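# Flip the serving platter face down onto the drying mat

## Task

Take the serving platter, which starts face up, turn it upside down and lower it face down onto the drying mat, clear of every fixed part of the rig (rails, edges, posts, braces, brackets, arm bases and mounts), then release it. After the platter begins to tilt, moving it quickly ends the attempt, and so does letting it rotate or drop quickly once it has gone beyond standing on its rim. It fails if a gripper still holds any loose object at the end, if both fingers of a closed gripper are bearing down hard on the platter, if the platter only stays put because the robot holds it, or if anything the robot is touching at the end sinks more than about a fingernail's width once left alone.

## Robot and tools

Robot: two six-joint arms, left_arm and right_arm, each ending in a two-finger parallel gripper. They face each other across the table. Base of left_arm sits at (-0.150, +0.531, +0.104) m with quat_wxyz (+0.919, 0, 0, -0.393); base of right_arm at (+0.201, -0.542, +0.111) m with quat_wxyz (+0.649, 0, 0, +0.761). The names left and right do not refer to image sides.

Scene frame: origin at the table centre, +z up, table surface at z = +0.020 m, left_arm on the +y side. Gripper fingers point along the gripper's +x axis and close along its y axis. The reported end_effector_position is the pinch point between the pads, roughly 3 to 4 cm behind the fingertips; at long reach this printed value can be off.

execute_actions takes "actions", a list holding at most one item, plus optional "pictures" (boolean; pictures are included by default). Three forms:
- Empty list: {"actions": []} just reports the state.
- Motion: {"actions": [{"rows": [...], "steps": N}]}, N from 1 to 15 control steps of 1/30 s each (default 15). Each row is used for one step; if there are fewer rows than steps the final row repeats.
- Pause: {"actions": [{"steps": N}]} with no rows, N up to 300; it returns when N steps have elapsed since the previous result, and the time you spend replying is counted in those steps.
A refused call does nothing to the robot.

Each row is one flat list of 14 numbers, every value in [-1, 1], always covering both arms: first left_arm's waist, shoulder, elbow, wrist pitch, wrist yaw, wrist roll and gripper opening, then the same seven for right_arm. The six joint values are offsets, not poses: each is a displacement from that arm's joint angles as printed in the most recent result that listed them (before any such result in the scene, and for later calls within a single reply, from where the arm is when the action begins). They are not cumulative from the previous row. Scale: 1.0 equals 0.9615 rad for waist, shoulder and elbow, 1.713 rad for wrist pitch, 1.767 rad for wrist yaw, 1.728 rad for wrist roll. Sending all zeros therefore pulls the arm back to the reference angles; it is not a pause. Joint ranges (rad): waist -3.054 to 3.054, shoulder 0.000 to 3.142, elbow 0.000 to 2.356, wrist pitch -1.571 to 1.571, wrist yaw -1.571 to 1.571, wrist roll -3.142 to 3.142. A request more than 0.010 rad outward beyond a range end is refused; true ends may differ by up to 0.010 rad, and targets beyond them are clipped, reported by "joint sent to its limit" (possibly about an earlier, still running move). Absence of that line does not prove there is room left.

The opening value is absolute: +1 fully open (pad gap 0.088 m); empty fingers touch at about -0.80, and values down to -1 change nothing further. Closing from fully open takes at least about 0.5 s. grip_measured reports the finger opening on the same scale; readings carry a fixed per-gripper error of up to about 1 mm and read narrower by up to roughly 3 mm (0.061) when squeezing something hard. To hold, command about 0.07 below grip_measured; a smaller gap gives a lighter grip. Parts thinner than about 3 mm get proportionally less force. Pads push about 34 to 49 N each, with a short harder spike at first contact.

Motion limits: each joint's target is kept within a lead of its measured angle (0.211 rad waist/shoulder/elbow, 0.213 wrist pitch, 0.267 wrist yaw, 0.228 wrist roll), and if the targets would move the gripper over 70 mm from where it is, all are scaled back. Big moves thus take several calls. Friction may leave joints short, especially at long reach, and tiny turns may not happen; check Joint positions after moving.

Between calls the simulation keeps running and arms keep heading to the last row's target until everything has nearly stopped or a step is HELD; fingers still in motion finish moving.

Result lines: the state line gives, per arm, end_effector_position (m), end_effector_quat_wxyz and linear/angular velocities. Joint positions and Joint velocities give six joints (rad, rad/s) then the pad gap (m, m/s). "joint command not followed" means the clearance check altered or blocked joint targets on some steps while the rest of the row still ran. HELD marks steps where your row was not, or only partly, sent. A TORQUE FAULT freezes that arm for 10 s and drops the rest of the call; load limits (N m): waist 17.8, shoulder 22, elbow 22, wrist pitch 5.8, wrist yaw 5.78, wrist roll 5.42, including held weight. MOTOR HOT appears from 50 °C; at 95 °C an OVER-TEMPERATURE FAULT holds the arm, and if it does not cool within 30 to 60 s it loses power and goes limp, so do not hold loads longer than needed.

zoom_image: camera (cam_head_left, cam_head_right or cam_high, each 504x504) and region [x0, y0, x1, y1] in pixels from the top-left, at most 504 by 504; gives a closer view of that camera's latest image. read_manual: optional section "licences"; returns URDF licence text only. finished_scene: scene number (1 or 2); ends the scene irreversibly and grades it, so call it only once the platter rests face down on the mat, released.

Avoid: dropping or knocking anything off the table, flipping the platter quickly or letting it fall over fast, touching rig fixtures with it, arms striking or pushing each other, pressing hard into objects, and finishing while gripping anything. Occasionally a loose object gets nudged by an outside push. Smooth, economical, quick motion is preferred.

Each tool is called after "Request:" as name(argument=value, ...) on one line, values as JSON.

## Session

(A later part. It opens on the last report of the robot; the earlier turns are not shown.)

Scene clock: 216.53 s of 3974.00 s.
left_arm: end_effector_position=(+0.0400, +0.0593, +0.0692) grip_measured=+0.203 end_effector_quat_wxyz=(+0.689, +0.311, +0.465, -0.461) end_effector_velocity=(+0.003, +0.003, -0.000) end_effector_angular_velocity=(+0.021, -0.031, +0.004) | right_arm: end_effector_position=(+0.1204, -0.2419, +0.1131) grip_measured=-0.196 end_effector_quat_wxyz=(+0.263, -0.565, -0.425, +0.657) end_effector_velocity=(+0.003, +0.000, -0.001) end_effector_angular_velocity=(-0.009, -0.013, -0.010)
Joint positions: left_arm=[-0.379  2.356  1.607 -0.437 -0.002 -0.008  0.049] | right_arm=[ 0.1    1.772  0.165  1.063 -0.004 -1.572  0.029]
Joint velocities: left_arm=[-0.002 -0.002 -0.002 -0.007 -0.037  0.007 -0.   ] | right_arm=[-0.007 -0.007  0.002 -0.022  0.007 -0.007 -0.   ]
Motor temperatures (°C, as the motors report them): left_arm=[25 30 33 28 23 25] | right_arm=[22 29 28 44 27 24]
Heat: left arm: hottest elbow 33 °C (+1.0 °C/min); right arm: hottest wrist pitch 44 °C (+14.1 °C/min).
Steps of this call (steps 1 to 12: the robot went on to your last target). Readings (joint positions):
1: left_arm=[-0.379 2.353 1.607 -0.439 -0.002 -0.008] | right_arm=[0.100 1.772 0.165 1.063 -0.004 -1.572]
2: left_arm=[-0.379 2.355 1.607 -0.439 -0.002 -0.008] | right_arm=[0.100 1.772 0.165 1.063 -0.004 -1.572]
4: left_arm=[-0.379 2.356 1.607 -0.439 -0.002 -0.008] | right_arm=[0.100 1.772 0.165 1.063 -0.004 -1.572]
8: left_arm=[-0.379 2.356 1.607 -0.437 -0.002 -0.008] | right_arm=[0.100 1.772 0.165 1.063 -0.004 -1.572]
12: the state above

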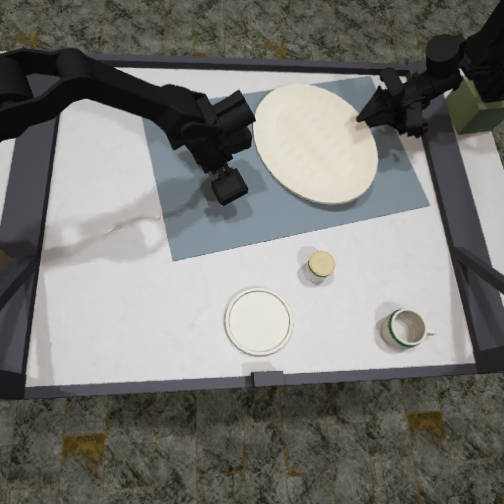

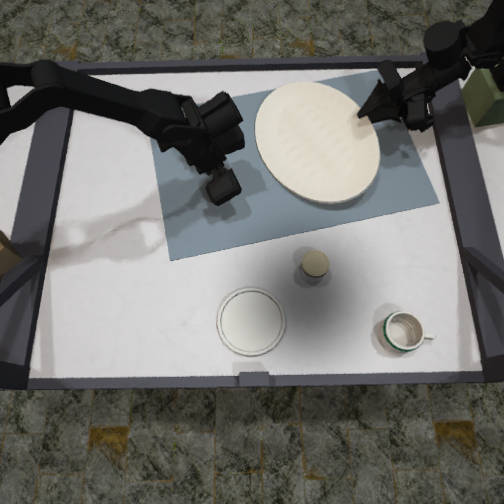

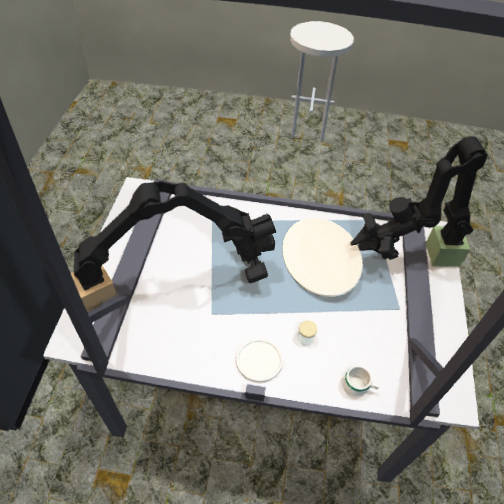

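Request:
execute_actions(actions=[{"rows": [[0,0.02,0.012,0.02,0,0,0.2, 0,-0.005,0.01,0.012,0,0,-0.2],[0,0.03,0.018,0.03,0,0,0.2, 0,-0.005,0.01,0.012,0,0,-0.2],[0,0.04,0.024,0.04,0,0,0.2, 0,-0.005,0.01,0.012,0,0,-0.2],[0,0.05,0.03,0.05,0,0,0.2, 0,-0.005,0.01,0.012,0,0,-0.2],[0,0.06,0.036,0.06,0,0,0.2, 0,-0.005,0.01,0.012,0,0,-0.2],[0,0.07,0.042,0.07,0,0,0.2, 0,-0.005,0.01,0.012,0,0,-0.2],[0,0.08,0.048,0.08,0,0,0.2, 0,-0.005,0.01,0.012,0,0,-0.2],[0,0.09,0.054,0.09,0,0,0.2, 0,-0.005,0.01,0.012,0,0,-0.2],[0,0.105,0.06,0.098,0,0,0.2, 0,-0.005,0.01,0.012,0,0,-0.2]], "steps": 15}], pictures=false)

Request:
execute_actions(actions=[{"steps": 10}])

Request:
zoom_image(camera="cam_head_right", region=[180, 60, 340, 220])

Request:
zoom_image(camera="cam_high", region=[210, 190, 340, 310])

Scene clock: 228.43 s of 3974.00 s.
left_arm: end_effector_position=(+0.0543, +0.0236, +0.0675) grip_measured=+0.203 end_effector_quat_wxyz=(+0.720, +0.276, +0.414, -0.483) end_effector_velocity=(+0.016, -0.032, -0.013) end_effector_angular_velocity=(-0.108, -0.039, +0.025) | right_arm: end_effector_position=(+0.1204, -0.2420, +0.1130) grip_measured=-0.196 end_effector_quat_wxyz=(+0.263, -0.565, -0.425, +0.657) end_effector_velocity=(-0.001, -0.000, +0.002) end_effector_angular_velocity=(-0.001, +0.031, +0.000)
Joint positions: left_arm=[-0.379  2.422  1.659 -0.28  -0.002 -0.008  0.049] | right_arm=[ 0.1    1.772  0.165  1.063 -0.004 -1.572  0.029]
Joint velocities: left_arm=[ 0.002  0.1    0.076  0.139 -0.007 -0.022 -0.   ] | right_arm=[-0.007 -0.002 -0.002  0.007 -0.022  0.022 -0.   ]
Motor temperatures (°C, as the motors report them): left_arm=[25 32 33 29 23 25] | right_arm=[22 29 28 46 27 24]
Heat: left arm: hottest elbow 33 °C (+1.0 °C/min); right arm: hottest wrist pitch 46 °C (+13.0 °C/min).
Steps of this call (steps 1 to 15: the robot went on to your last target; steps 16 to 90: nothing new was sent; then 8.40 s passed at rest; steps 91 to 105: all 15 steps of this action). Readings (joint positions):
91: left_arm=[-0.379 2.357 1.607 -0.434 -0.002 -0.008] | right_arm=[0.100 1.772 0.165 1.063 -0.004 -1.572]
92: left_arm=[-0.379 2.358 1.607 -0.426 -0.002 -0.008] | right_arm=[0.100 1.772 0.165 1.063 -0.004 -1.572]
94: left_arm=[-0.379 2.367 1.613 -0.401 -0.002 -0.008] | right_arm=[0.100 1.772 0.165 1.063 -0.004 -1.572]
98: left_arm=[-0.379 2.387 1.627 -0.348 -0.002 -0.008] | right_arm=[0.100 1.772 0.165 1.063 -0.004 -1.572]
105: the state above

Scene clock: 228.77 s of 3974.00 s.
left_arm: end_effector_position=(+0.0553, +0.0214, +0.0667) grip_measured=+0.203 end_effector_quat_wxyz=(+0.722, +0.274, +0.411, -0.484) end_effector_velocity=(+0.001, -0.002, +0.003) end_effector_angular_velocity=(-0.010, -0.007, +0.008) | right_arm: end_effector_position=(+0.1204, -0.2420, +0.1130) grip_measured=-0.196 end_effector_quat_wxyz=(+0.263, -0.565, -0.425, +0.657) end_effector_velocity=(+0.003, -0.003, -0.004) end_effector_angular_velocity=(-0.022, -0.003, -0.013)
Joint positions: left_arm=[-0.379  2.429  1.664 -0.27  -0.002 -0.008  0.049] | right_arm=[ 0.1    1.772  0.165  1.063 -0.004 -1.572  0.029]
Joint velocities: left_arm=[-0.002 -0.002  0.002  0.007 -0.007 -0.007  0.   ] | right_arm=[-0.002 -0.002 -0.002 -0.022  0.007  0.007 -0.   ]
Motor temperatures (°C, as the motors report them): left_arm=[25 32 33 29 23 25] | right_arm=[22 29 28 46 27 24]
Heat: left arm: hottest elbow 33 °C (+1.0 °C/min); right arm: hottest wrist pitch 46 °C (+13.2 °C/min).
Steps of this call (steps 1 to 10: the robot went on to your last target). Readings (joint positions):
1: left_arm=[-0.379 2.425 1.661 -0.278 -0.002 -0.008] | right_arm=[0.100 1.772 0.165 1.063 -0.004 -1.572]
2: left_arm=[-0.379 2.425 1.661 -0.277 -0.002 -0.008] | right_arm=[0.100 1.772 0.165 1.063 -0.004 -1.572]
4: left_arm=[-0.379 2.427 1.663 -0.273 -0.002 -0.008] | right_arm=[0.100 1.772 0.165 1.063 -0.004 -1.572]
8: left_arm=[-0.379 2.428 1.664 -0.270 -0.002 -0.008] | right_arm=[0.100 1.772 0.165 1.063 -0.004 -1.572]
10: the state above

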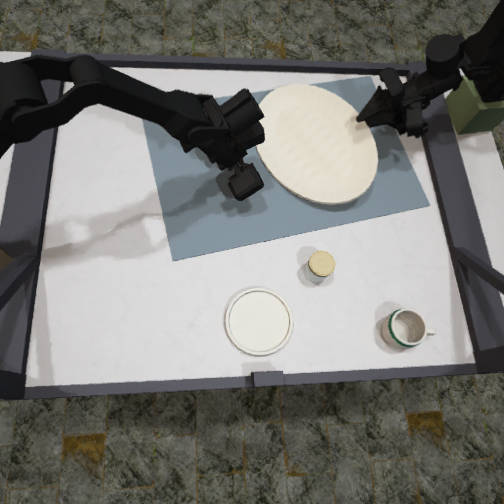

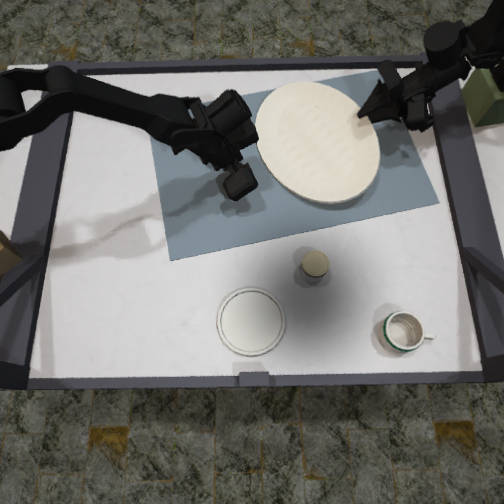

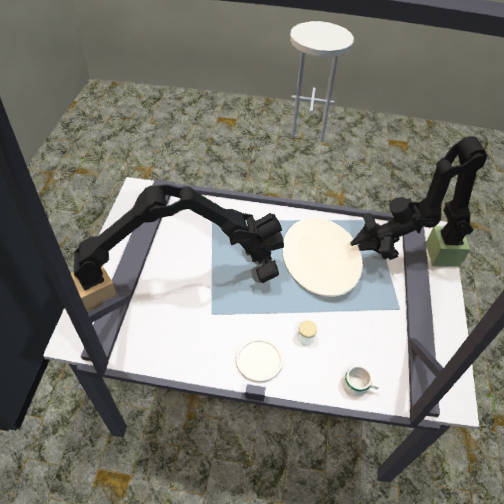

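Region (180, 60, 340, 220) of cam_head_right's 504x504 image, scaled by 3.150, with more detail than that image has.

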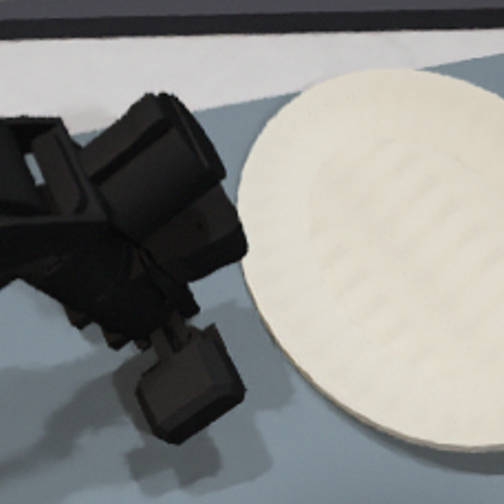

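Region (210, 190, 340, 310) of cam_high's 504x504 image, scaled by 3.877, with more detail than that image has; it fills the top 465 rows of this view, and the rest is white.

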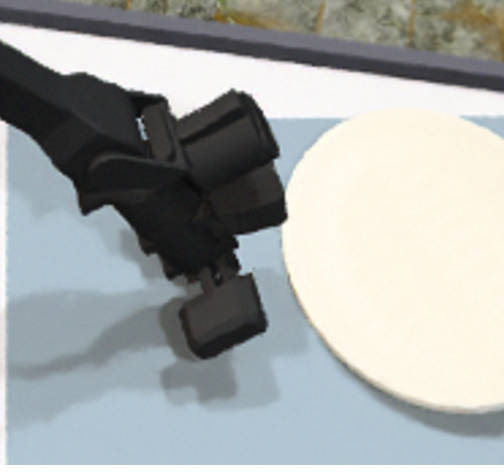

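Request:
execute_actions(actions=[{"rows": [[0,0.01,0,0,0,0,0.2, 0,0,0.035,0.012,0,0,-0.2],[0,0.01,0,0,0,0,0.2, 0,0.004,0.044,0.01,0,0,-0.2],[0,0.01,0,0,0,0,0.2, 0,0.008,0.053,0.007,0,0,-0.2],[0,0.01,0,0,0,0,0.2, 0,0.012,0.062,0.005,0,0,-0.2],[0,0.01,0,0,0,0,0.2, 0,0.016,0.071,0.002,0,0,-0.2],[0,0.01,0,0,0,0,0.2, 0,0.02,0.08,0,0,0,-0.2],[0,0.01,0,0,0,0,0.2, 0,0.025,0.089,-0.003,0,0,-0.2],[0,0.01,0,0,0,0,0.2, 0,0.029,0.098,-0.005,0,0,-0.2],[0,0.01,0,0,0,0,0.2, 0,0.033,0.107,-0.008,0,0,-0.2],[0,0.01,0,0,0,0,0.2, 0,0.038,0.116,-0.01,0,0,-0.2],[0,0.01,0,0,0,0,0.2, 0,0.042,0.125,-0.013,0,0,-0.2],[0,0.01,0,0,0,0,0.2, 0,0.046,0.134,-0.015,0,0,-0.2],[0,0.01,0,0,0,0,0.2, 0,0.05,0.143,-0.018,0,0,-0.2],[0,0.01,0,0,0,0,0.2, 0,0.055,0.152,-0.02,0,0,-0.2],[0,0.01,0,0,0,0,0.2, 0,0.058,0.16,-0.022,0,0,-0.2]], "steps": 15}], pictures=false)

Request:
execute_actions(actions=[{"steps": 12}])

Request:
zoom_image(camera="cam_head_right", region=[210, 50, 430, 220])

Scene clock: 240.00 s of 3974.00 s.
left_arm: end_effector_position=(+0.0553, +0.0214, +0.0667) grip_measured=+0.203 end_effector_quat_wxyz=(+0.722, +0.274, +0.411, -0.484) end_effector_velocity=(+0.000, -0.001, +0.001) end_effector_angular_velocity=(-0.006, -0.005, +0.008) | right_arm: end_effector_position=(+0.1151, -0.2219, +0.1110) grip_measured=-0.196 end_effector_quat_wxyz=(+0.261, -0.566, -0.423, +0.657) end_effector_velocity=(-0.016, +0.067, +0.005) end_effector_angular_velocity=(+0.027, -0.016, +0.003)
Joint positions: left_arm=[-0.379  2.429  1.664 -0.27  -0.002 -0.008  0.049] | right_arm=[ 0.1    1.821  0.25   1.019 -0.004 -1.572  0.029]
Joint velocities: left_arm=[-0.002 -0.002 -0.002  0.007 -0.007 -0.007 -0.   ] | right_arm=[-0.002  0.12   0.266 -0.125  0.007 -0.022 -0.   ]
Motor temperatures (°C, as the motors report them): left_arm=[25 33 33 29 23 25] | right_arm=[22 29 28 46 27 24]
Heat: left arm: hottest shoulder 33 °C (+0.0 °C/min); right arm: hottest wrist pitch 46 °C (+10.1 °C/min).
Steps of this call (steps 1 to 30: the robot went on to your last target; steps 31 to 90: nothing new was sent; then 7.73 s passed at rest; steps 91 to 105: all 15 steps of this action). Readings (joint positions):
91: left_arm=[-0.379 2.429 1.664 -0.270 -0.002 -0.008] | right_arm=[0.100 1.773 0.165 1.063 -0.004 -1.572]
92: left_arm=[-0.379 2.429 1.664 -0.270 -0.002 -0.008] | right_arm=[0.100 1.774 0.165 1.063 -0.004 -1.572]
94: left_arm=[-0.379 2.429 1.664 -0.270 -0.002 -0.008] | right_arm=[0.100 1.778 0.168 1.063 -0.004 -1.572]
98: left_arm=[-0.379 2.429 1.664 -0.270 -0.002 -0.008] | right_arm=[0.100 1.793 0.192 1.048 -0.004 -1.572]
105: the state above

Scene clock: 240.40 s of 3974.00 s.
left_arm: end_effector_position=(+0.0553, +0.0214, +0.0667) grip_measured=+0.203 end_effector_quat_wxyz=(+0.722, +0.274, +0.411, -0.484) end_effector_velocity=(-0.001, -0.003, +0.003) end_effector_angular_velocity=(-0.012, -0.002, -0.012) | right_arm: end_effector_position=(+0.1131, -0.2146, +0.1113) grip_measured=-0.196 end_effector_quat_wxyz=(+0.261, -0.566, -0.423, +0.657) end_effector_velocity=(+0.000, -0.002, -0.003) end_effector_angular_velocity=(-0.014, +0.007, -0.000)
Joint positions: left_arm=[-0.379  2.429  1.664 -0.27  -0.002 -0.008  0.049] | right_arm=[ 0.1    1.835  0.279  1.005 -0.004 -1.572  0.029]
Joint velocities: left_arm=[-0.002 -0.002  0.002  0.007  0.007  0.007  0.   ] | right_arm=[-0.002  0.002 -0.002 -0.007 -0.007  0.007 -0.   ]
Motor temperatures (°C, as the motors report them): left_arm=[25 33 33 29 23 25] | right_arm=[22 29 28 46 27 24]
Heat: left arm: hottest shoulder 33 °C (+0.0 °C/min); right arm: hottest wrist pitch 46 °C (+10.0 °C/min).
Steps of this call (steps 1 to 12: the robot went on to your last target). Readings (joint positions):
1: left_arm=[-0.379 2.429 1.664 -0.270 -0.002 -0.008] | right_arm=[0.100 1.825 0.258 1.016 -0.004 -1.572]
2: left_arm=[-0.379 2.429 1.664 -0.270 -0.002 -0.008] | right_arm=[0.100 1.828 0.265 1.014 -0.004 -1.572]
4: left_arm=[-0.379 2.429 1.664 -0.270 -0.002 -0.008] | right_arm=[0.100 1.831 0.274 1.010 -0.004 -1.572]
8: left_arm=[-0.379 2.429 1.664 -0.270 -0.002 -0.008] | right_arm=[0.100 1.835 0.279 1.006 -0.004 -1.572]
12: the state above

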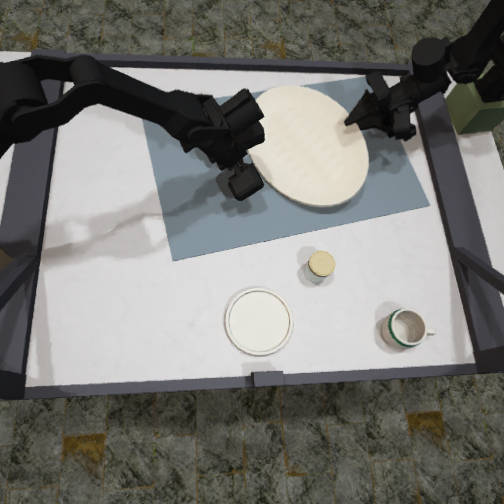

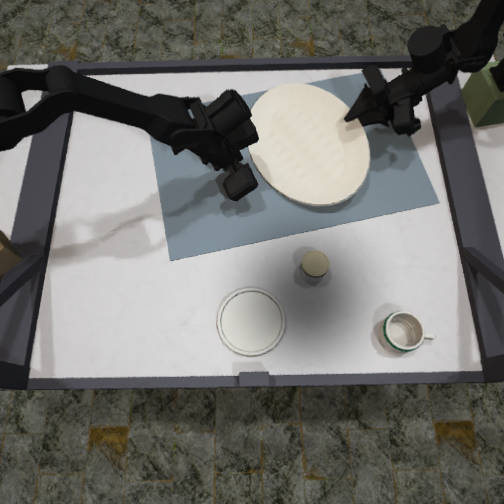

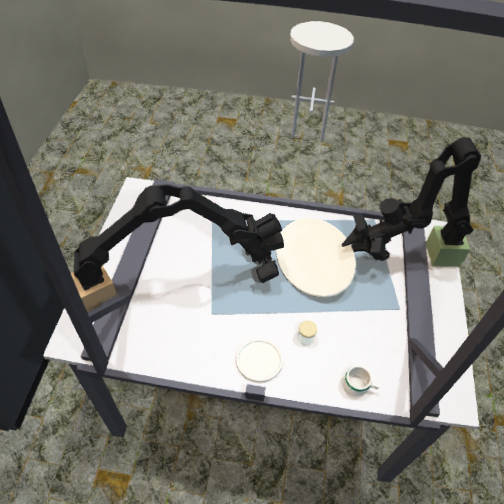

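Region (210, 50, 430, 220) of cam_head_right's 504x504 image, scaled by 2.291, with more detail than that image has; it fills the top 389 rows of this view, and the rest is white.

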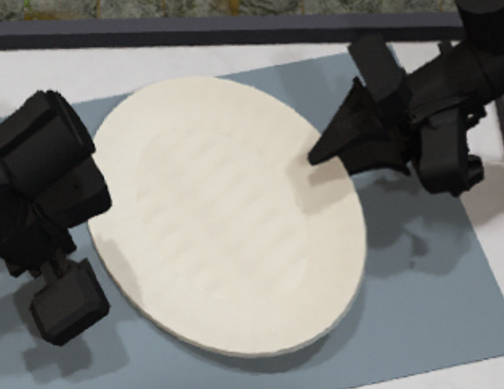

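Request:
execute_actions(actions=[{"rows": [[0,0.01,0,0,0,0,0.2, 0,0,0.045,0.012,0,0,-0.2],[0,0.01,0,0,0,0,0.2, 0,0.006,0.054,0.011,0,0,-0.2],[0,0.01,0,0,0,0,0.2, 0,0.012,0.062,0.01,0,0,-0.2],[0,0.01,0,0,0,0,0.2, 0,0.018,0.071,0.009,0,0,-0.2],[0,0.01,0,0,0,0,0.2, 0,0.024,0.08,0.008,0,0,-0.2],[0,0.01,0,0,0,0,0.2, 0,0.03,0.088,0.007,0,0,-0.2],[0,0.01,0,0,0,0,0.2, 0,0.036,0.097,0.006,0,0,-0.2],[0,0.01,0,0,0,0,0.2, 0,0.042,0.105,0.005,0,0,-0.2],[0,0.01,0,0,0,0,0.2, 0,0.048,0.114,0.004,0,0,-0.2],[0,0.01,0,0,0,0,0.2, 0,0.054,0.122,0.004,0,0,-0.2],[0,0.01,0,0,0,0,0.2, 0,0.06,0.131,0.003,0,0,-0.2],[0,0.01,0,0,0,0,0.2, 0,0.066,0.14,0.002,0,0,-0.2],[0,0.01,0,0,0,0,0.2, 0,0.072,0.148,0.002,0,0,-0.2],[0,0.01,0,0,0,0,0.2, 0,0.078,0.157,0.001,0,0,-0.2],[0,0.01,0,0,0,0,0.2, 0,0.084,0.165,0,0,0,-0.2]], "steps": 15}], pictures=false)

Request:
execute_actions(actions=[{"steps": 12}])

Request:
zoom_image(camera="cam_head_right", region=[210, 50, 430, 220])

Scene clock: 247.77 s of 3974.00 s.
left_arm: end_effector_position=(+0.0553, +0.0215, +0.0667) grip_measured=+0.203 end_effector_quat_wxyz=(+0.722, +0.274, +0.411, -0.484) end_effector_velocity=(-0.000, +0.001, +0.002) end_effector_angular_velocity=(-0.002, +0.010, +0.005) | right_arm: end_effector_position=(+0.1070, -0.1916, +0.1096) grip_measured=-0.196 end_effector_quat_wxyz=(+0.264, -0.564, -0.426, +0.656) end_effector_velocity=(-0.010, +0.038, -0.028) end_effector_angular_velocity=(-0.068, -0.021, +0.008)
Joint positions: left_arm=[-0.379  2.429  1.664 -0.27  -0.003 -0.008  0.049] | right_arm=[ 0.1    1.901  0.37   0.99  -0.004 -1.572  0.029]
Joint velocities: left_arm=[ 0.002 -0.007 -0.002 -0.007  0.007 -0.007 -0.   ] | right_arm=[-0.002  0.178  0.188 -0.081 -0.007 -0.007 -0.   ]
Motor temperatures (°C, as the motors report them): left_arm=[25 34 33 29 23 25] | right_arm=[22 29 28 47 27 24]
Heat: left arm: hottest shoulder 34 °C (+1.0 °C/min); right arm: hottest wrist pitch 47 °C (+9.0 °C/min).
Steps of this call (steps 1 to 30: the robot went on to your last target; steps 31 to 90: nothing new was sent; then 3.87 s passed at rest; steps 91 to 105: all 15 steps of this action). Readings (joint positions):
91: left_arm=[-0.379 2.429 1.664 -0.270 -0.002 -0.008] | right_arm=[0.100 1.836 0.280 1.005 -0.004 -1.572]
92: left_arm=[-0.379 2.429 1.664 -0.270 -0.002 -0.008] | right_arm=[0.100 1.838 0.281 1.005 -0.004 -1.572]
94: left_arm=[-0.379 2.429 1.664 -0.270 -0.002 -0.008] | right_arm=[0.100 1.844 0.289 1.004 -0.004 -1.572]
98: left_arm=[-0.379 2.429 1.664 -0.270 -0.002 -0.008] | right_arm=[0.100 1.863 0.315 1.000 -0.004 -1.572]
105: the state above

Scene clock: 248.17 s of 3974.00 s.
left_arm: end_effector_position=(+0.0553, +0.0215, +0.0667) grip_measured=+0.203 end_effector_quat_wxyz=(+0.722, +0.274, +0.411, -0.484) end_effector_velocity=(+0.001, -0.004, +0.003) end_effector_angular_velocity=(-0.017, -0.018, -0.005) | right_arm: end_effector_position=(+0.1056, -0.1863, +0.1069) grip_measured=-0.196 end_effector_quat_wxyz=(+0.263, -0.565, -0.425, +0.657) end_effector_velocity=(-0.000, +0.001, -0.002) end_effector_angular_velocity=(-0.013, +0.020, -0.008)
Joint positions: left_arm=[-0.379  2.429  1.664 -0.27  -0.003 -0.008  0.049] | right_arm=[ 0.1    1.923  0.394  0.984 -0.004 -1.572  0.029]
Joint velocities: left_arm=[-0.002 -0.002 -0.002  0.022 -0.007  0.007  0.   ] | right_arm=[-0.002  0.007  0.007 -0.007 -0.007  0.022 -0.   ]
Motor temperatures (°C, as the motors report them): left_arm=[25 34 33 29 23 25] | right_arm=[22 30 29 47 27 24]
Heat: left arm: hottest shoulder 34 °C (+1.0 °C/min); right arm: hottest wrist pitch 47 °C (+9.1 °C/min).
Steps of this call (steps 1 to 12: the robot went on to your last target). Readings (joint positions):
1: left_arm=[-0.379 2.429 1.664 -0.270 -0.003 -0.008] | right_arm=[0.100 1.907 0.376 0.988 -0.004 -1.572]
2: left_arm=[-0.379 2.429 1.664 -0.270 -0.003 -0.008] | right_arm=[0.100 1.911 0.381 0.987 -0.004 -1.572]
4: left_arm=[-0.379 2.429 1.664 -0.270 -0.003 -0.008] | right_arm=[0.100 1.917 0.387 0.985 -0.004 -1.572]
8: left_arm=[-0.379 2.429 1.664 -0.270 -0.003 -0.008] | right_arm=[0.100 1.921 0.392 0.984 -0.004 -1.572]
12: the state above

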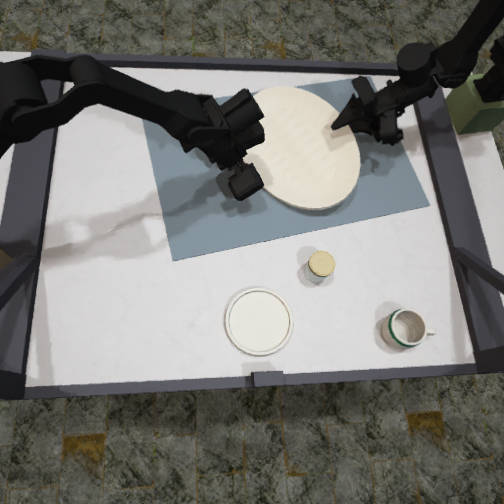

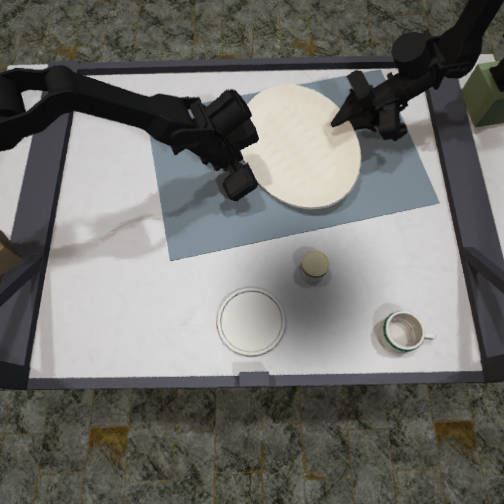

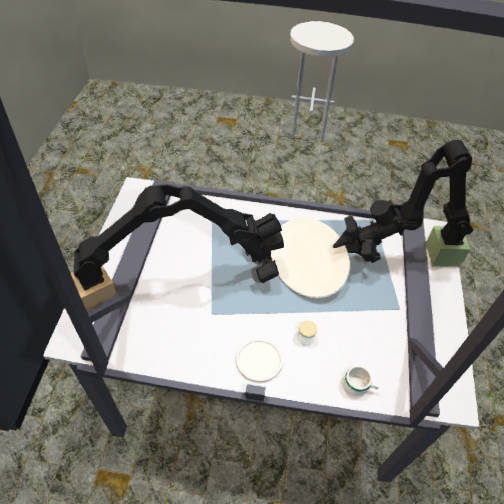

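Region (210, 50, 430, 220) of cam_head_right's 504x504 image, scaled by 2.291, with more detail than that image has; it fills the top 389 rows of this view, and the rest is white.

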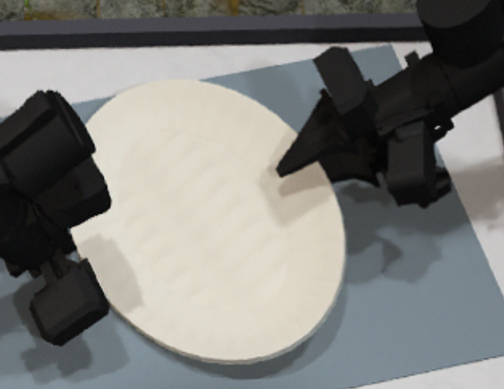

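Request:
execute_actions(actions=[{"rows": [[0,0.01,0,0,0,0,0.2, 0,0,0.05,0.012,0,0,-0.2],[0,0.01,0,0,0,0,0.2, 0,0.005,0.056,0.012,0,0,-0.2],[0,0.01,0,0,0,0,0.2, 0,0.01,0.062,0.012,0,0,-0.2],[0,0.01,0,0,0,0,0.2, 0,0.015,0.068,0.012,0,0,-0.2],[0,0.01,0,0,0,0,0.2, 0,0.02,0.074,0.012,0,0,-0.2],[0,0.01,0,0,0,0,0.2, 0,0.025,0.08,0.012,0,0,-0.2],[0,0.01,0,0,0,0,0.2, 0,0.03,0.086,0.012,0,0,-0.2],[0,0.01,0,0,0,0,0.2, 0,0.035,0.092,0.012,0,0,-0.2],[0,0.01,0,0,0,0,0.2, 0,0.04,0.098,0.012,0,0,-0.2],[0,0.01,0,0,0,0,0.2, 0,0.045,0.104,0.012,0,0,-0.2],[0,0.01,0,0,0,0,0.2, 0,0.052,0.11,0.012,0,0,-0.2]], "steps": 15}], pictures=false)

Request:
execute_actions(actions=[{"rows": [[0,0.01,0,0,0,0,0.2, 0,0,0.02,0.012,0,0,-0.24],[0,0.01,0,0,0,0,0.2, 0,0,0.02,0.012,0,0,-0.28],[0,0.01,0,0,0,0,0.2, 0,0,0.02,0.012,0,0,-0.32],[0,0.01,0,0,0,0,0.2, 0,0,0.02,0.012,0,0,-0.36],[0,0.01,0,0,0,0,0.2, 0,0,0.02,0.012,0,0,-0.4],[0,0.01,0,0,0,0,0.2, 0,0,0.02,0.012,0,0,-0.44],[0,0.01,0,0,0,0,0.2, 0,0,0.02,0.012,0,0,-0.48],[0,0.01,0,0,0,0,0.2, 0,0,0.02,0.012,0,0,-0.52],[0,0.01,0,0,0,0,0.2, 0,0,0.02,0.012,0,0,-0.55],[0,0.01,0,0,0,0,0.2, 0,0,0.02,0.012,0,0,-0.58],[0,0.01,0,0,0,0,0.2, 0,0,0.02,0.012,0,0,-0.6],[0,0.01,0,0,0,0,0.2, 0,0,0.02,0.012,0,0,-0.62],[0,0.01,0,0,0,0,0.2, 0,0,0.02,0.012,0,0,-0.64],[0,0.01,0,0,0,0,0.2, 0,0,0.02,0.012,0,0,-0.66],[0,0.01,0,0,0,0,0.2, 0,0,0.02,0.012,0,0,-0.68]], "steps": 15}], pictures=false)

Request:
execute_actions(actions=[{"steps": 12}])

Request:
zoom_image(camera="cam_head_right", region=[210, 50, 430, 220])

Scene clock: 265.43 s of 3974.00 s.
left_arm: end_effector_position=(+0.0553, +0.0215, +0.0667) grip_measured=+0.203 end_effector_quat_wxyz=(+0.722, +0.274, +0.411, -0.484) end_effector_velocity=(-0.001, +0.002, -0.000) end_effector_angular_velocity=(+0.008, +0.000, +0.008) | right_arm: end_effector_position=(+0.1024, -0.1740, +0.1009) grip_measured=-0.196 end_effector_quat_wxyz=(+0.262, -0.566, -0.424, +0.657) end_effector_velocity=(-0.002, +0.014, -0.002) end_effector_angular_velocity=(+0.014, -0.007, -0.005)
Joint positions: left_arm=[-0.379  2.429  1.664 -0.27  -0.003 -0.008  0.049] | right_arm=[ 0.1    1.977  0.448  0.98  -0.004 -1.572  0.029]
Joint velocities: left_arm=[-0.002 -0.002 -0.002 -0.007 -0.007 -0.007  0.   ] | right_arm=[-0.002  0.046  0.051  0.007  0.007 -0.007 -0.   ]
Motor temperatures (°C, as the motors report them): left_arm=[25 37 34 30 23 25] | right_arm=[22 31 31 49 27 24]
Heat: left arm: hottest shoulder 37 °C (+4.1 °C/min); right arm: hottest wrist pitch 49 °C (+6.1 °C/min).
Steps of this call (steps 1 to 30: the robot went on to your last target; steps 31 to 90: nothing new was sent; then 13.77 s passed at rest; steps 91 to 105: all 15 steps of this action). Readings (joint positions):
91: left_arm=[-0.379 2.429 1.664 -0.270 -0.003 -0.008] | right_arm=[0.100 1.925 0.396 0.984 -0.004 -1.572]
92: left_arm=[-0.379 2.429 1.664 -0.270 -0.003 -0.008] | right_arm=[0.100 1.926 0.397 0.984 -0.004 -1.572]
94: left_arm=[-0.379 2.429 1.664 -0.270 -0.003 -0.008] | right_arm=[0.100 1.933 0.403 0.983 -0.004 -1.572]
98: left_arm=[-0.379 2.429 1.664 -0.270 -0.003 -0.008] | right_arm=[0.100 1.949 0.420 0.982 -0.004 -1.572]
105: the state above

Scene clock: 265.93 s of 3974.00 s.
left_arm: end_effector_position=(+0.0553, +0.0215, +0.0667) grip_measured=+0.203 end_effector_quat_wxyz=(+0.722, +0.274, +0.411, -0.484) end_effector_velocity=(+0.001, +0.002, +0.002) end_effector_angular_velocity=(+0.005, -0.006, +0.028) | right_arm: end_effector_position=(+0.1031, -0.1772, +0.0941) grip_measured=-0.587 end_effector_quat_wxyz=(+0.254, -0.571, -0.417, +0.660) end_effector_velocity=(+0.002, -0.008, -0.011) end_effector_angular_velocity=(-0.039, -0.034, +0.008)
Joint positions: left_arm=[-0.379  2.429  1.664 -0.27  -0.003 -0.008  0.049] | right_arm=[ 0.101  1.991  0.446  0.973 -0.004 -1.572  0.01 ]
Joint velocities: left_arm=[-0.002 -0.007 -0.002 -0.007 -0.022 -0.022 -0.   ] | right_arm=[ 0.002  0.012 -0.012 -0.022  0.007 -0.022 -0.034]
Motor temperatures (°C, as the motors report them): left_arm=[25 37 34 30 23 25] | right_arm=[22 31 31 49 27 24]
Heat: left arm: hottest shoulder 37 °C (+4.0 °C/min); right arm: hottest wrist pitch 49 °C (+6.0 °C/min).
Steps of this call (steps 1 to 15: all 15 steps of this action). Readings (joint positions):
1: left_arm=[-0.379 2.429 1.664 -0.270 -0.003 -0.008] | right_arm=[0.100 1.979 0.449 0.980 -0.004 -1.572]
2: left_arm=[-0.379 2.429 1.664 -0.270 -0.003 -0.008] | right_arm=[0.100 1.980 0.449 0.980 -0.004 -1.572]
4: left_arm=[-0.379 2.429 1.664 -0.270 -0.003 -0.008] | right_arm=[0.100 1.982 0.449 0.980 -0.004 -1.572]
8: left_arm=[-0.379 2.429 1.664 -0.270 -0.003 -0.008] | right_arm=[0.100 1.986 0.449 0.976 -0.004 -1.572]
15: the state above

Scene clock: 266.33 s of 3974.00 s.
left_arm: end_effector_position=(+0.0553, +0.0215, +0.0667) grip_measured=+0.203 end_effector_quat_wxyz=(+0.722, +0.274, +0.411, -0.484) end_effector_velocity=(-0.004, +0.003, -0.005) end_effector_angular_velocity=(+0.012, +0.016, +0.000) | right_arm: end_effector_position=(+0.1019, -0.1779, +0.0937) grip_measured=-0.665 end_effector_quat_wxyz=(+0.252, -0.570, -0.418, +0.660) end_effector_velocity=(-0.001, -0.005, -0.005) end_effector_angular_velocity=(-0.027, -0.001, +0.020)
Joint positions: left_arm=[-0.379  2.429  1.664 -0.27  -0.003 -0.008  0.049] | right_arm=[ 0.104  1.991  0.445  0.973 -0.005 -1.575  0.006]
Joint velocities: left_arm=[-0.002  0.002 -0.007 -0.007  0.007 -0.007  0.   ] | right_arm=[-0.002 -0.002 -0.007 -0.022 -0.022 -0.007 -0.001]
Motor temperatures (°C, as the motors report them): left_arm=[25 37 34 30 23 25] | right_arm=[22 31 31 49 27 24]
Heat: left arm: hottest shoulder 37 °C (+4.1 °C/min); right arm: hottest wrist pitch 49 °C (+6.1 °C/min).
Steps of this call (steps 1 to 12: the robot went on to your last target). Readings (joint positions):
1: left_arm=[-0.379 2.429 1.664 -0.270 -0.003 -0.008] | right_arm=[0.101 1.991 0.446 0.972 -0.004 -1.572]
2: left_arm=[-0.379 2.429 1.664 -0.270 -0.003 -0.008] | right_arm=[0.101 1.991 0.445 0.972 -0.004 -1.572]
4: left_arm=[-0.379 2.429 1.664 -0.270 -0.003 -0.008] | right_arm=[0.102 1.991 0.445 0.972 -0.004 -1.572]
8: left_arm=[-0.379 2.429 1.664 -0.270 -0.003 -0.008] | right_arm=[0.103 1.991 0.445 0.972 -0.005 -1.574]
12: the state above

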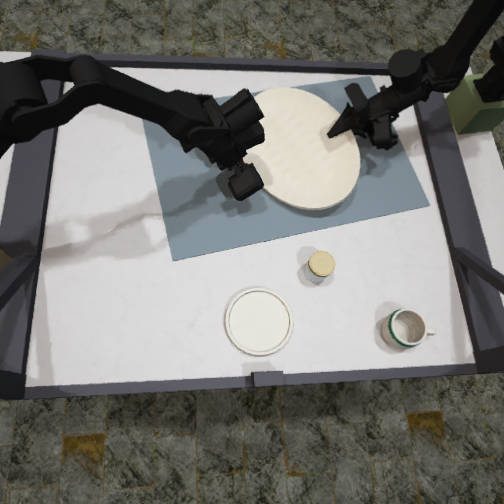

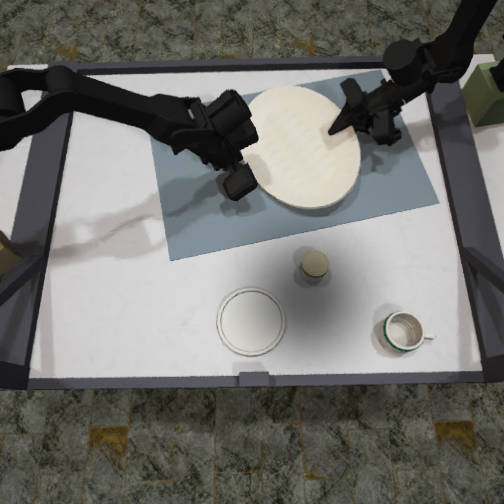

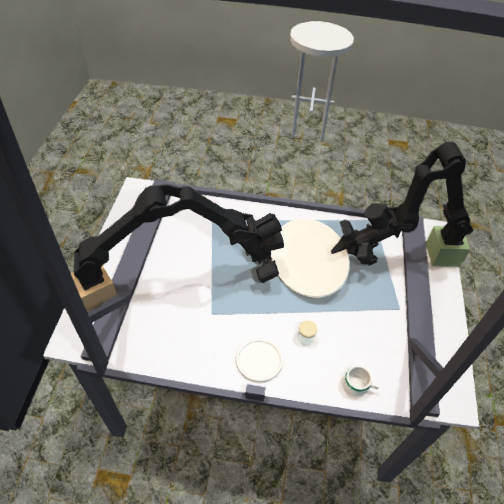

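Region (210, 50, 430, 220) of cam_head_right's 504x504 image, scaled by 2.291, with more detail than that image has; it fills the top 389 rows of this view, and the rest is white.

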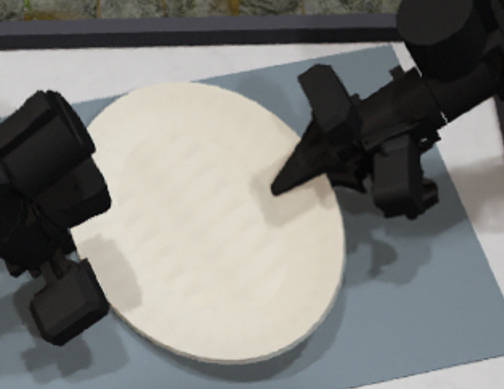

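Request:
execute_actions(actions=[{"rows": [[0,-0.02,-0.01,-0.015,0,0,0.2, 0,-0.015,0.02,0.015,0,0,-0.72],[0,-0.03,-0.02,-0.03,0,0,0.2, 0,-0.015,0.02,0.015,0,0,-0.75],[0,-0.045,-0.03,-0.045,0,0,0.2, 0,-0.015,0.02,0.015,0,0,-0.78],[0,-0.06,-0.04,-0.06,0,0,0.2, 0,-0.015,0.02,0.015,0,0,-0.8],[0,-0.075,-0.05,-0.075,0,0,0.2, 0,-0.015,0.02,0.015,0,0,-0.82],[0,-0.09,-0.06,-0.09,0,0,0.2, 0,-0.015,0.02,0.015,0,0,-0.85],[0,-0.11,-0.07,-0.1,0,0,0.2, 0,-0.015,0.02,0.015,0,0,-0.85],[0,-0.14,-0.09,-0.1,0,0,0.2, 0,-0.015,0.02,0.015,0,0,-0.85],[0,-0.18,-0.12,-0.1,0,0,0.2, 0,-0.015,0.02,0.015,0,0,-0.85],[0,-0.24,-0.16,-0.1,0,0,0.2, 0,-0.015,0.02,0.015,0,0,-0.85],[0,-0.32,-0.22,-0.1,0,0,0.2, 0,-0.015,0.02,0.015,0,0,-0.85],[0,-0.42,-0.3,-0.1,0,0,0.2, 0,-0.015,0.02,0.015,0,0,-0.85],[0,-0.55,-0.4,-0.1,0,0,0.2, 0,-0.015,0.02,0.015,0,0,-0.85],[0,-0.7,-0.55,-0.1,0,0,0.2, 0,-0.015,0.02,0.015,0,0,-0.85]], "steps": 15}], pictures=false)

Request:
execute_actions(actions=[{"steps": 25}])

Scene clock: 291.50 s of 3974.00 s.
left_arm: end_effector_position=(+0.0269, +0.0918, +0.1194) grip_measured=+0.203 end_effector_quat_wxyz=(+0.699, +0.300, +0.449, -0.468) end_effector_velocity=(-0.102, +0.253, +0.241) end_effector_angular_velocity=(-0.105, -0.046, +0.007) | right_arm: end_effector_position=(+0.1013, -0.1770, +0.0954) grip_measured=-0.691 end_effector_quat_wxyz=(+0.254, -0.569, -0.423, +0.659) end_effector_velocity=(+0.000, -0.001, +0.001) end_effector_angular_velocity=(-0.005, +0.009, -0.000)
Joint positions: left_arm=[-0.379  2.122  1.408 -0.427 -0.003 -0.008  0.049] | right_arm=[ 0.105  1.991  0.444  0.983 -0.005 -1.578  0.005]
Joint velocities: left_arm=[-0.002 -1.399 -1.233 -0.051 -0.007 -0.007 -0.   ] | right_arm=[-0.002 -0.007 -0.002 -0.007 -0.007  0.007 -0.   ]
Motor temperatures (°C, as the motors report them): left_arm=[25 39 34 30 23 25] | right_arm=[22 33 30 53 27 24]
Heat: left arm: hottest shoulder 39 °C (+6.0 °C/min); right arm: hottest wrist pitch 53 °C (+7.0 °C/min). Fold the right arm in close to its base before you think long.
MOTOR HOT: a motor of the right arm reached 50 °C. Now the hottest motor of the right arm, joint 4 (wrist pitch), reports 53 °C. The temperature limit of the motors' drives, at which the controller stops that arm, is 95 °C. To cool a motor, set the load down, stop pushing, or move to a pose that needs little force.
Steps of this call (steps 1 to 15: the robot went on to your last target; steps 16 to 90: nothing new was sent; then 21.67 s passed at rest; steps 91 to 105: all 15 steps of this action). Readings (joint positions):
91: left_arm=[-0.379 2.427 1.664 -0.271 -0.003 -0.008] | right_arm=[0.104 1.991 0.445 0.973 -0.005 -1.576]
92: left_arm=[-0.379 2.424 1.664 -0.276 -0.003 -0.008] | right_arm=[0.104 1.991 0.444 0.975 -0.005 -1.577]
94: left_arm=[-0.379 2.414 1.660 -0.306 -0.003 -0.008] | right_arm=[0.105 1.991 0.444 0.981 -0.005 -1.577]
98: left_arm=[-0.379 2.371 1.627 -0.384 -0.003 -0.008] | right_arm=[0.105 1.991 0.444 0.983 -0.005 -1.578]
105: the state above

Scene clock: 292.33 s of 3974.00 s.
left_arm: end_effector_position=(+0.0041, +0.1485, +0.1847) grip_measured=+0.203 end_effector_quat_wxyz=(+0.718, +0.280, +0.419, -0.481) end_effector_velocity=(-0.001, +0.002, +0.003) end_effector_angular_velocity=(-0.001, -0.003, +0.008) | right_arm: end_effector_position=(+0.1013, -0.1770, +0.0954) grip_measured=-0.691 end_effector_quat_wxyz=(+0.254, -0.569, -0.423, +0.659) end_effector_velocity=(+0.001, -0.003, -0.004) end_effector_angular_velocity=(-0.021, -0.008, +0.008)
Joint positions: left_arm=[-0.379  1.763  1.148 -0.441 -0.003 -0.008  0.049] | right_arm=[ 0.105  1.991  0.444  0.983 -0.005 -1.578  0.005]
Joint velocities: left_arm=[-0.002 -0.012 -0.002 -0.007 -0.007 -0.007 -0.   ] | right_arm=[-0.002 -0.002 -0.002 -0.022 -0.007 -0.007  0.   ]
Motor temperatures (°C, as the motors report them): left_arm=[25 39 34 30 23 25] | right_arm=[22 33 30 53 27 24]
Heat: left arm: hottest shoulder 39 °C (+6.0 °C/min); right arm: hottest wrist pitch 53 °C (+7.1 °C/min). Fold the right arm in close to its base before you think long.
MOTOR HOT: still on. Now the hottest motor of the right arm, joint 4 (wrist pitch), reports 53 °C; a drive's own limit is 95 °C.
Steps of this call (steps 1 to 25: the robot went on to your last target). Readings (joint positions):
1: left_arm=[-0.379 2.075 1.367 -0.429 -0.003 -0.008] | right_arm=[0.105 1.991 0.444 0.983 -0.005 -1.578]
2: left_arm=[-0.379 2.030 1.326 -0.431 -0.003 -0.008] | right_arm=[0.105 1.991 0.444 0.983 -0.005 -1.578]
4: left_arm=[-0.379 1.943 1.252 -0.439 -0.003 -0.008] | right_arm=[0.105 1.991 0.444 0.983 -0.005 -1.578]
8: left_arm=[-0.379 1.822 1.183 -0.442 -0.003 -0.008] | right_arm=[0.105 1.991 0.444 0.983 -0.005 -1.578]
25: the state above

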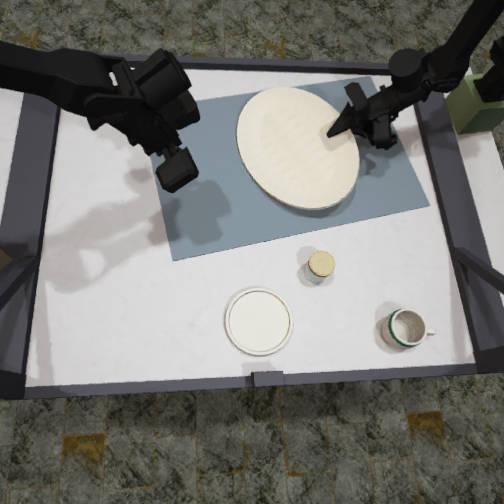

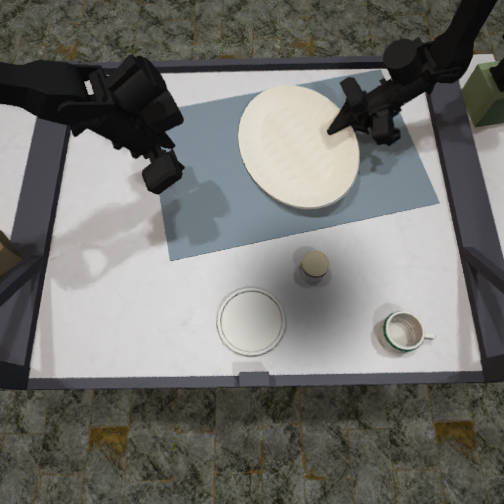

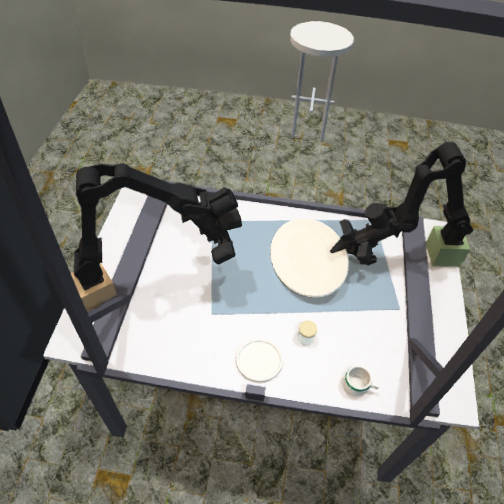

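Request:
execute_actions(actions=[{"rows": [[0,-0.03,-0.03,0,0,0,0.2, 0,-0.035,0.035,-0.005,0,0,-0.85],[0,-0.06,-0.06,0,0,0,0.2, 0,-0.049,0.04,-0.02,0,0,-0.85],[0,-0.09,-0.09,0,0,0,0.2, 0,-0.063,0.046,-0.035,0,0,-0.85],[0,-0.12,-0.12,0,0,0,0.2, 0,-0.077,0.051,-0.051,0,0,-0.85],[0,-0.15,-0.15,0,0,0,0.2, 0,-0.091,0.056,-0.066,0,0,-0.85],[0,-0.18,-0.18,0,0,0,0.2, 0,-0.105,0.062,-0.081,0,0,-0.85],[0,-0.21,-0.21,0,0,0,0.2, 0,-0.119,0.067,-0.096,0,0,-0.85],[0,-0.24,-0.24,0,0,0,0.2, 0,-0.133,0.072,-0.112,0,0,-0.85],[0,-0.27,-0.27,0,0,0,0.2, 0,-0.147,0.078,-0.127,0,0,-0.85],[0,-0.3,-0.3,0,0,0,0.2, 0,-0.161,0.083,-0.142,0,0,-0.85],[0,-0.33,-0.33,0,0,0,0.2, 0,-0.175,0.088,-0.157,0,0,-0.85],[0,-0.36,-0.36,0,0,0,0.2, 0,-0.189,0.094,-0.172,0,0,-0.85],[0,-0.39,-0.39,0,0,0,0.2, 0,-0.203,0.099,-0.188,0,0,-0.85],[0,-0.4,-0.4,0,0,0,0.2, 0,-0.217,0.105,-0.203,0,0,-0.85],[0,-0.4,-0.4,0,0,0,0.2, 0,-0.231,0.11,-0.218,0,0,-0.85]], "steps": 15}], pictures=false)

Request:
execute_actions(actions=[{"steps": 12}])

Scene clock: 298.43 s of 3974.00 s.
left_arm: end_effector_position=(-0.0259, +0.2231, +0.1903) grip_measured=+0.203 end_effector_quat_wxyz=(+0.719, +0.278, +0.416, -0.482) end_effector_velocity=(-0.059, +0.153, -0.025) end_effector_angular_velocity=(+0.053, +0.005, +0.015) | right_arm: end_effector_position=(+0.1000, -0.1723, +0.1144) grip_measured=-0.692 end_effector_quat_wxyz=(+0.228, -0.584, -0.402, +0.667) end_effector_velocity=(+0.000, -0.009, +0.051) end_effector_angular_velocity=(-0.211, -0.071, +0.021)
Joint positions: left_arm=[-0.379  1.448  0.841 -0.441 -0.003 -0.008  0.049] | right_arm=[ 0.105  1.846  0.513  0.694 -0.005 -1.581  0.005]
Joint velocities: left_arm=[-0.002 -0.589 -0.589 -0.051 -0.022 -0.007  0.   ] | right_arm=[ 0.002 -0.388  0.144 -0.755 -0.007 -0.022 -0.   ]
Motor temperatures (°C, as the motors report them): left_arm=[25 39 33 30 23 25] | right_arm=[22 34 30 52 27 24]
Heat: left arm: hottest shoulder 39 °C (+6.0 °C/min); right arm: hottest wrist pitch 52 °C (+6.0 °C/min). Fold the right arm in close to its base before you think long.
MOTOR HOT: still on. Now the hottest motor of the right arm, joint 4 (wrist pitch), reports 52 °C; a drive's own limit is 95 °C.
Steps of this call (steps 1 to 15: the robot went on to your last target; steps 16 to 90: nothing new was sent; then 2.60 s passed at rest; steps 91 to 105: all 15 steps of this action). Readings (joint positions):
91: left_arm=[-0.379 1.761 1.145 -0.441 -0.003 -0.008] | right_arm=[0.105 1.991 0.445 0.982 -0.005 -1.579]
92: left_arm=[-0.379 1.755 1.139 -0.440 -0.003 -0.008] | right_arm=[0.105 1.989 0.446 0.974 -0.005 -1.579]
94: left_arm=[-0.379 1.727 1.110 -0.440 -0.003 -0.008] | right_arm=[0.105 1.978 0.453 0.946 -0.005 -1.581]
98: left_arm=[-0.379 1.633 1.021 -0.440 -0.003 -0.008] | right_arm=[0.105 1.933 0.470 0.865 -0.005 -1.581]
105: the state above

Scene clock: 298.83 s of 3974.00 s.
left_arm: end_effector_position=(-0.0322, +0.2385, +0.1871) grip_measured=+0.203 end_effector_quat_wxyz=(+0.719, +0.278, +0.417, -0.482) end_effector_velocity=(-0.001, +0.009, -0.002) end_effector_angular_velocity=(+0.013, -0.012, +0.015) | right_arm: end_effector_position=(+0.1005, -0.1743, +0.1203) grip_measured=-0.693 end_effector_quat_wxyz=(+0.218, -0.590, -0.394, +0.670) end_effector_velocity=(+0.001, -0.006, -0.003) end_effector_angular_velocity=(-0.038, +0.000, -0.001)
Joint positions: left_arm=[-0.379  1.387  0.778 -0.441 -0.003 -0.008  0.049] | right_arm=[ 0.105  1.799  0.528  0.605 -0.005 -1.581  0.005]
Joint velocities: left_arm=[-0.002 -0.027 -0.027 -0.007 -0.022 -0.007 -0.   ] | right_arm=[-0.002 -0.017 -0.002 -0.051 -0.007  0.007 -0.   ]
Motor temperatures (°C, as the motors report them): left_arm=[25 39 33 30 23 25] | right_arm=[22 34 30 52 27 24]
Heat: left arm: hottest shoulder 39 °C (+6.1 °C/min); right arm: hottest wrist pitch 52 °C (+6.1 °C/min). Fold the right arm in close to its base before you think long.
MOTOR HOT: still on. Now the hottest motor of the right arm, joint 4 (wrist pitch), reports 52 °C; a drive's own limit is 95 °C.
Steps of this call (steps 1 to 12: the robot went on to your last target). Readings (joint positions):
1: left_arm=[-0.379 1.432 0.824 -0.441 -0.003 -0.008] | right_arm=[0.105 1.835 0.517 0.672 -0.005 -1.581]
2: left_arm=[-0.379 1.420 0.812 -0.441 -0.003 -0.008] | right_arm=[0.105 1.825 0.519 0.656 -0.005 -1.581]
4: left_arm=[-0.379 1.406 0.797 -0.441 -0.003 -0.008] | right_arm=[0.105 1.813 0.523 0.633 -0.005 -1.581]
8: left_arm=[-0.379 1.392 0.782 -0.441 -0.003 -0.008] | right_arm=[0.105 1.803 0.526 0.612 -0.005 -1.581]
12: the state above

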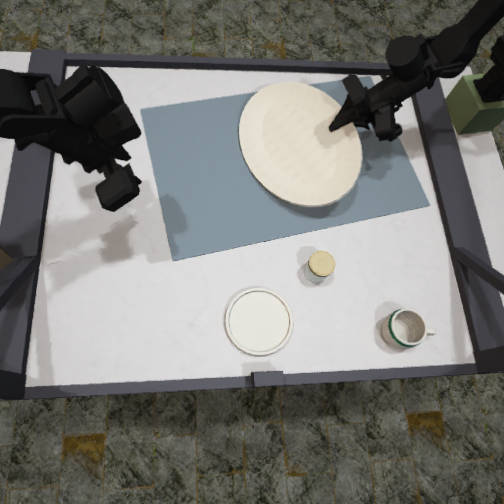

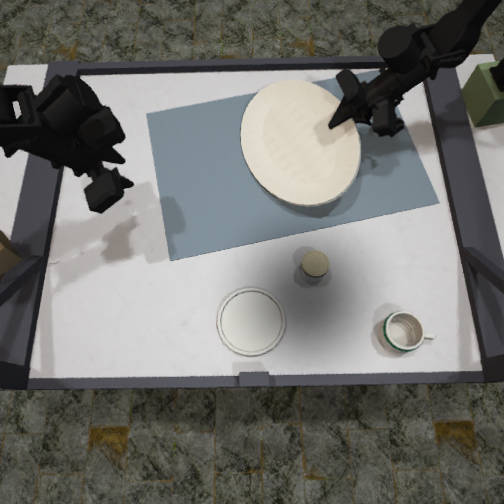

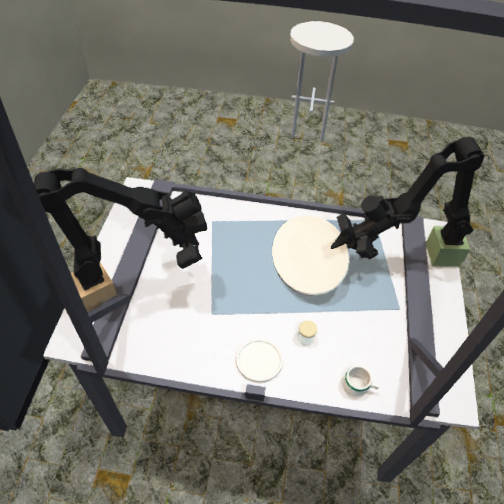

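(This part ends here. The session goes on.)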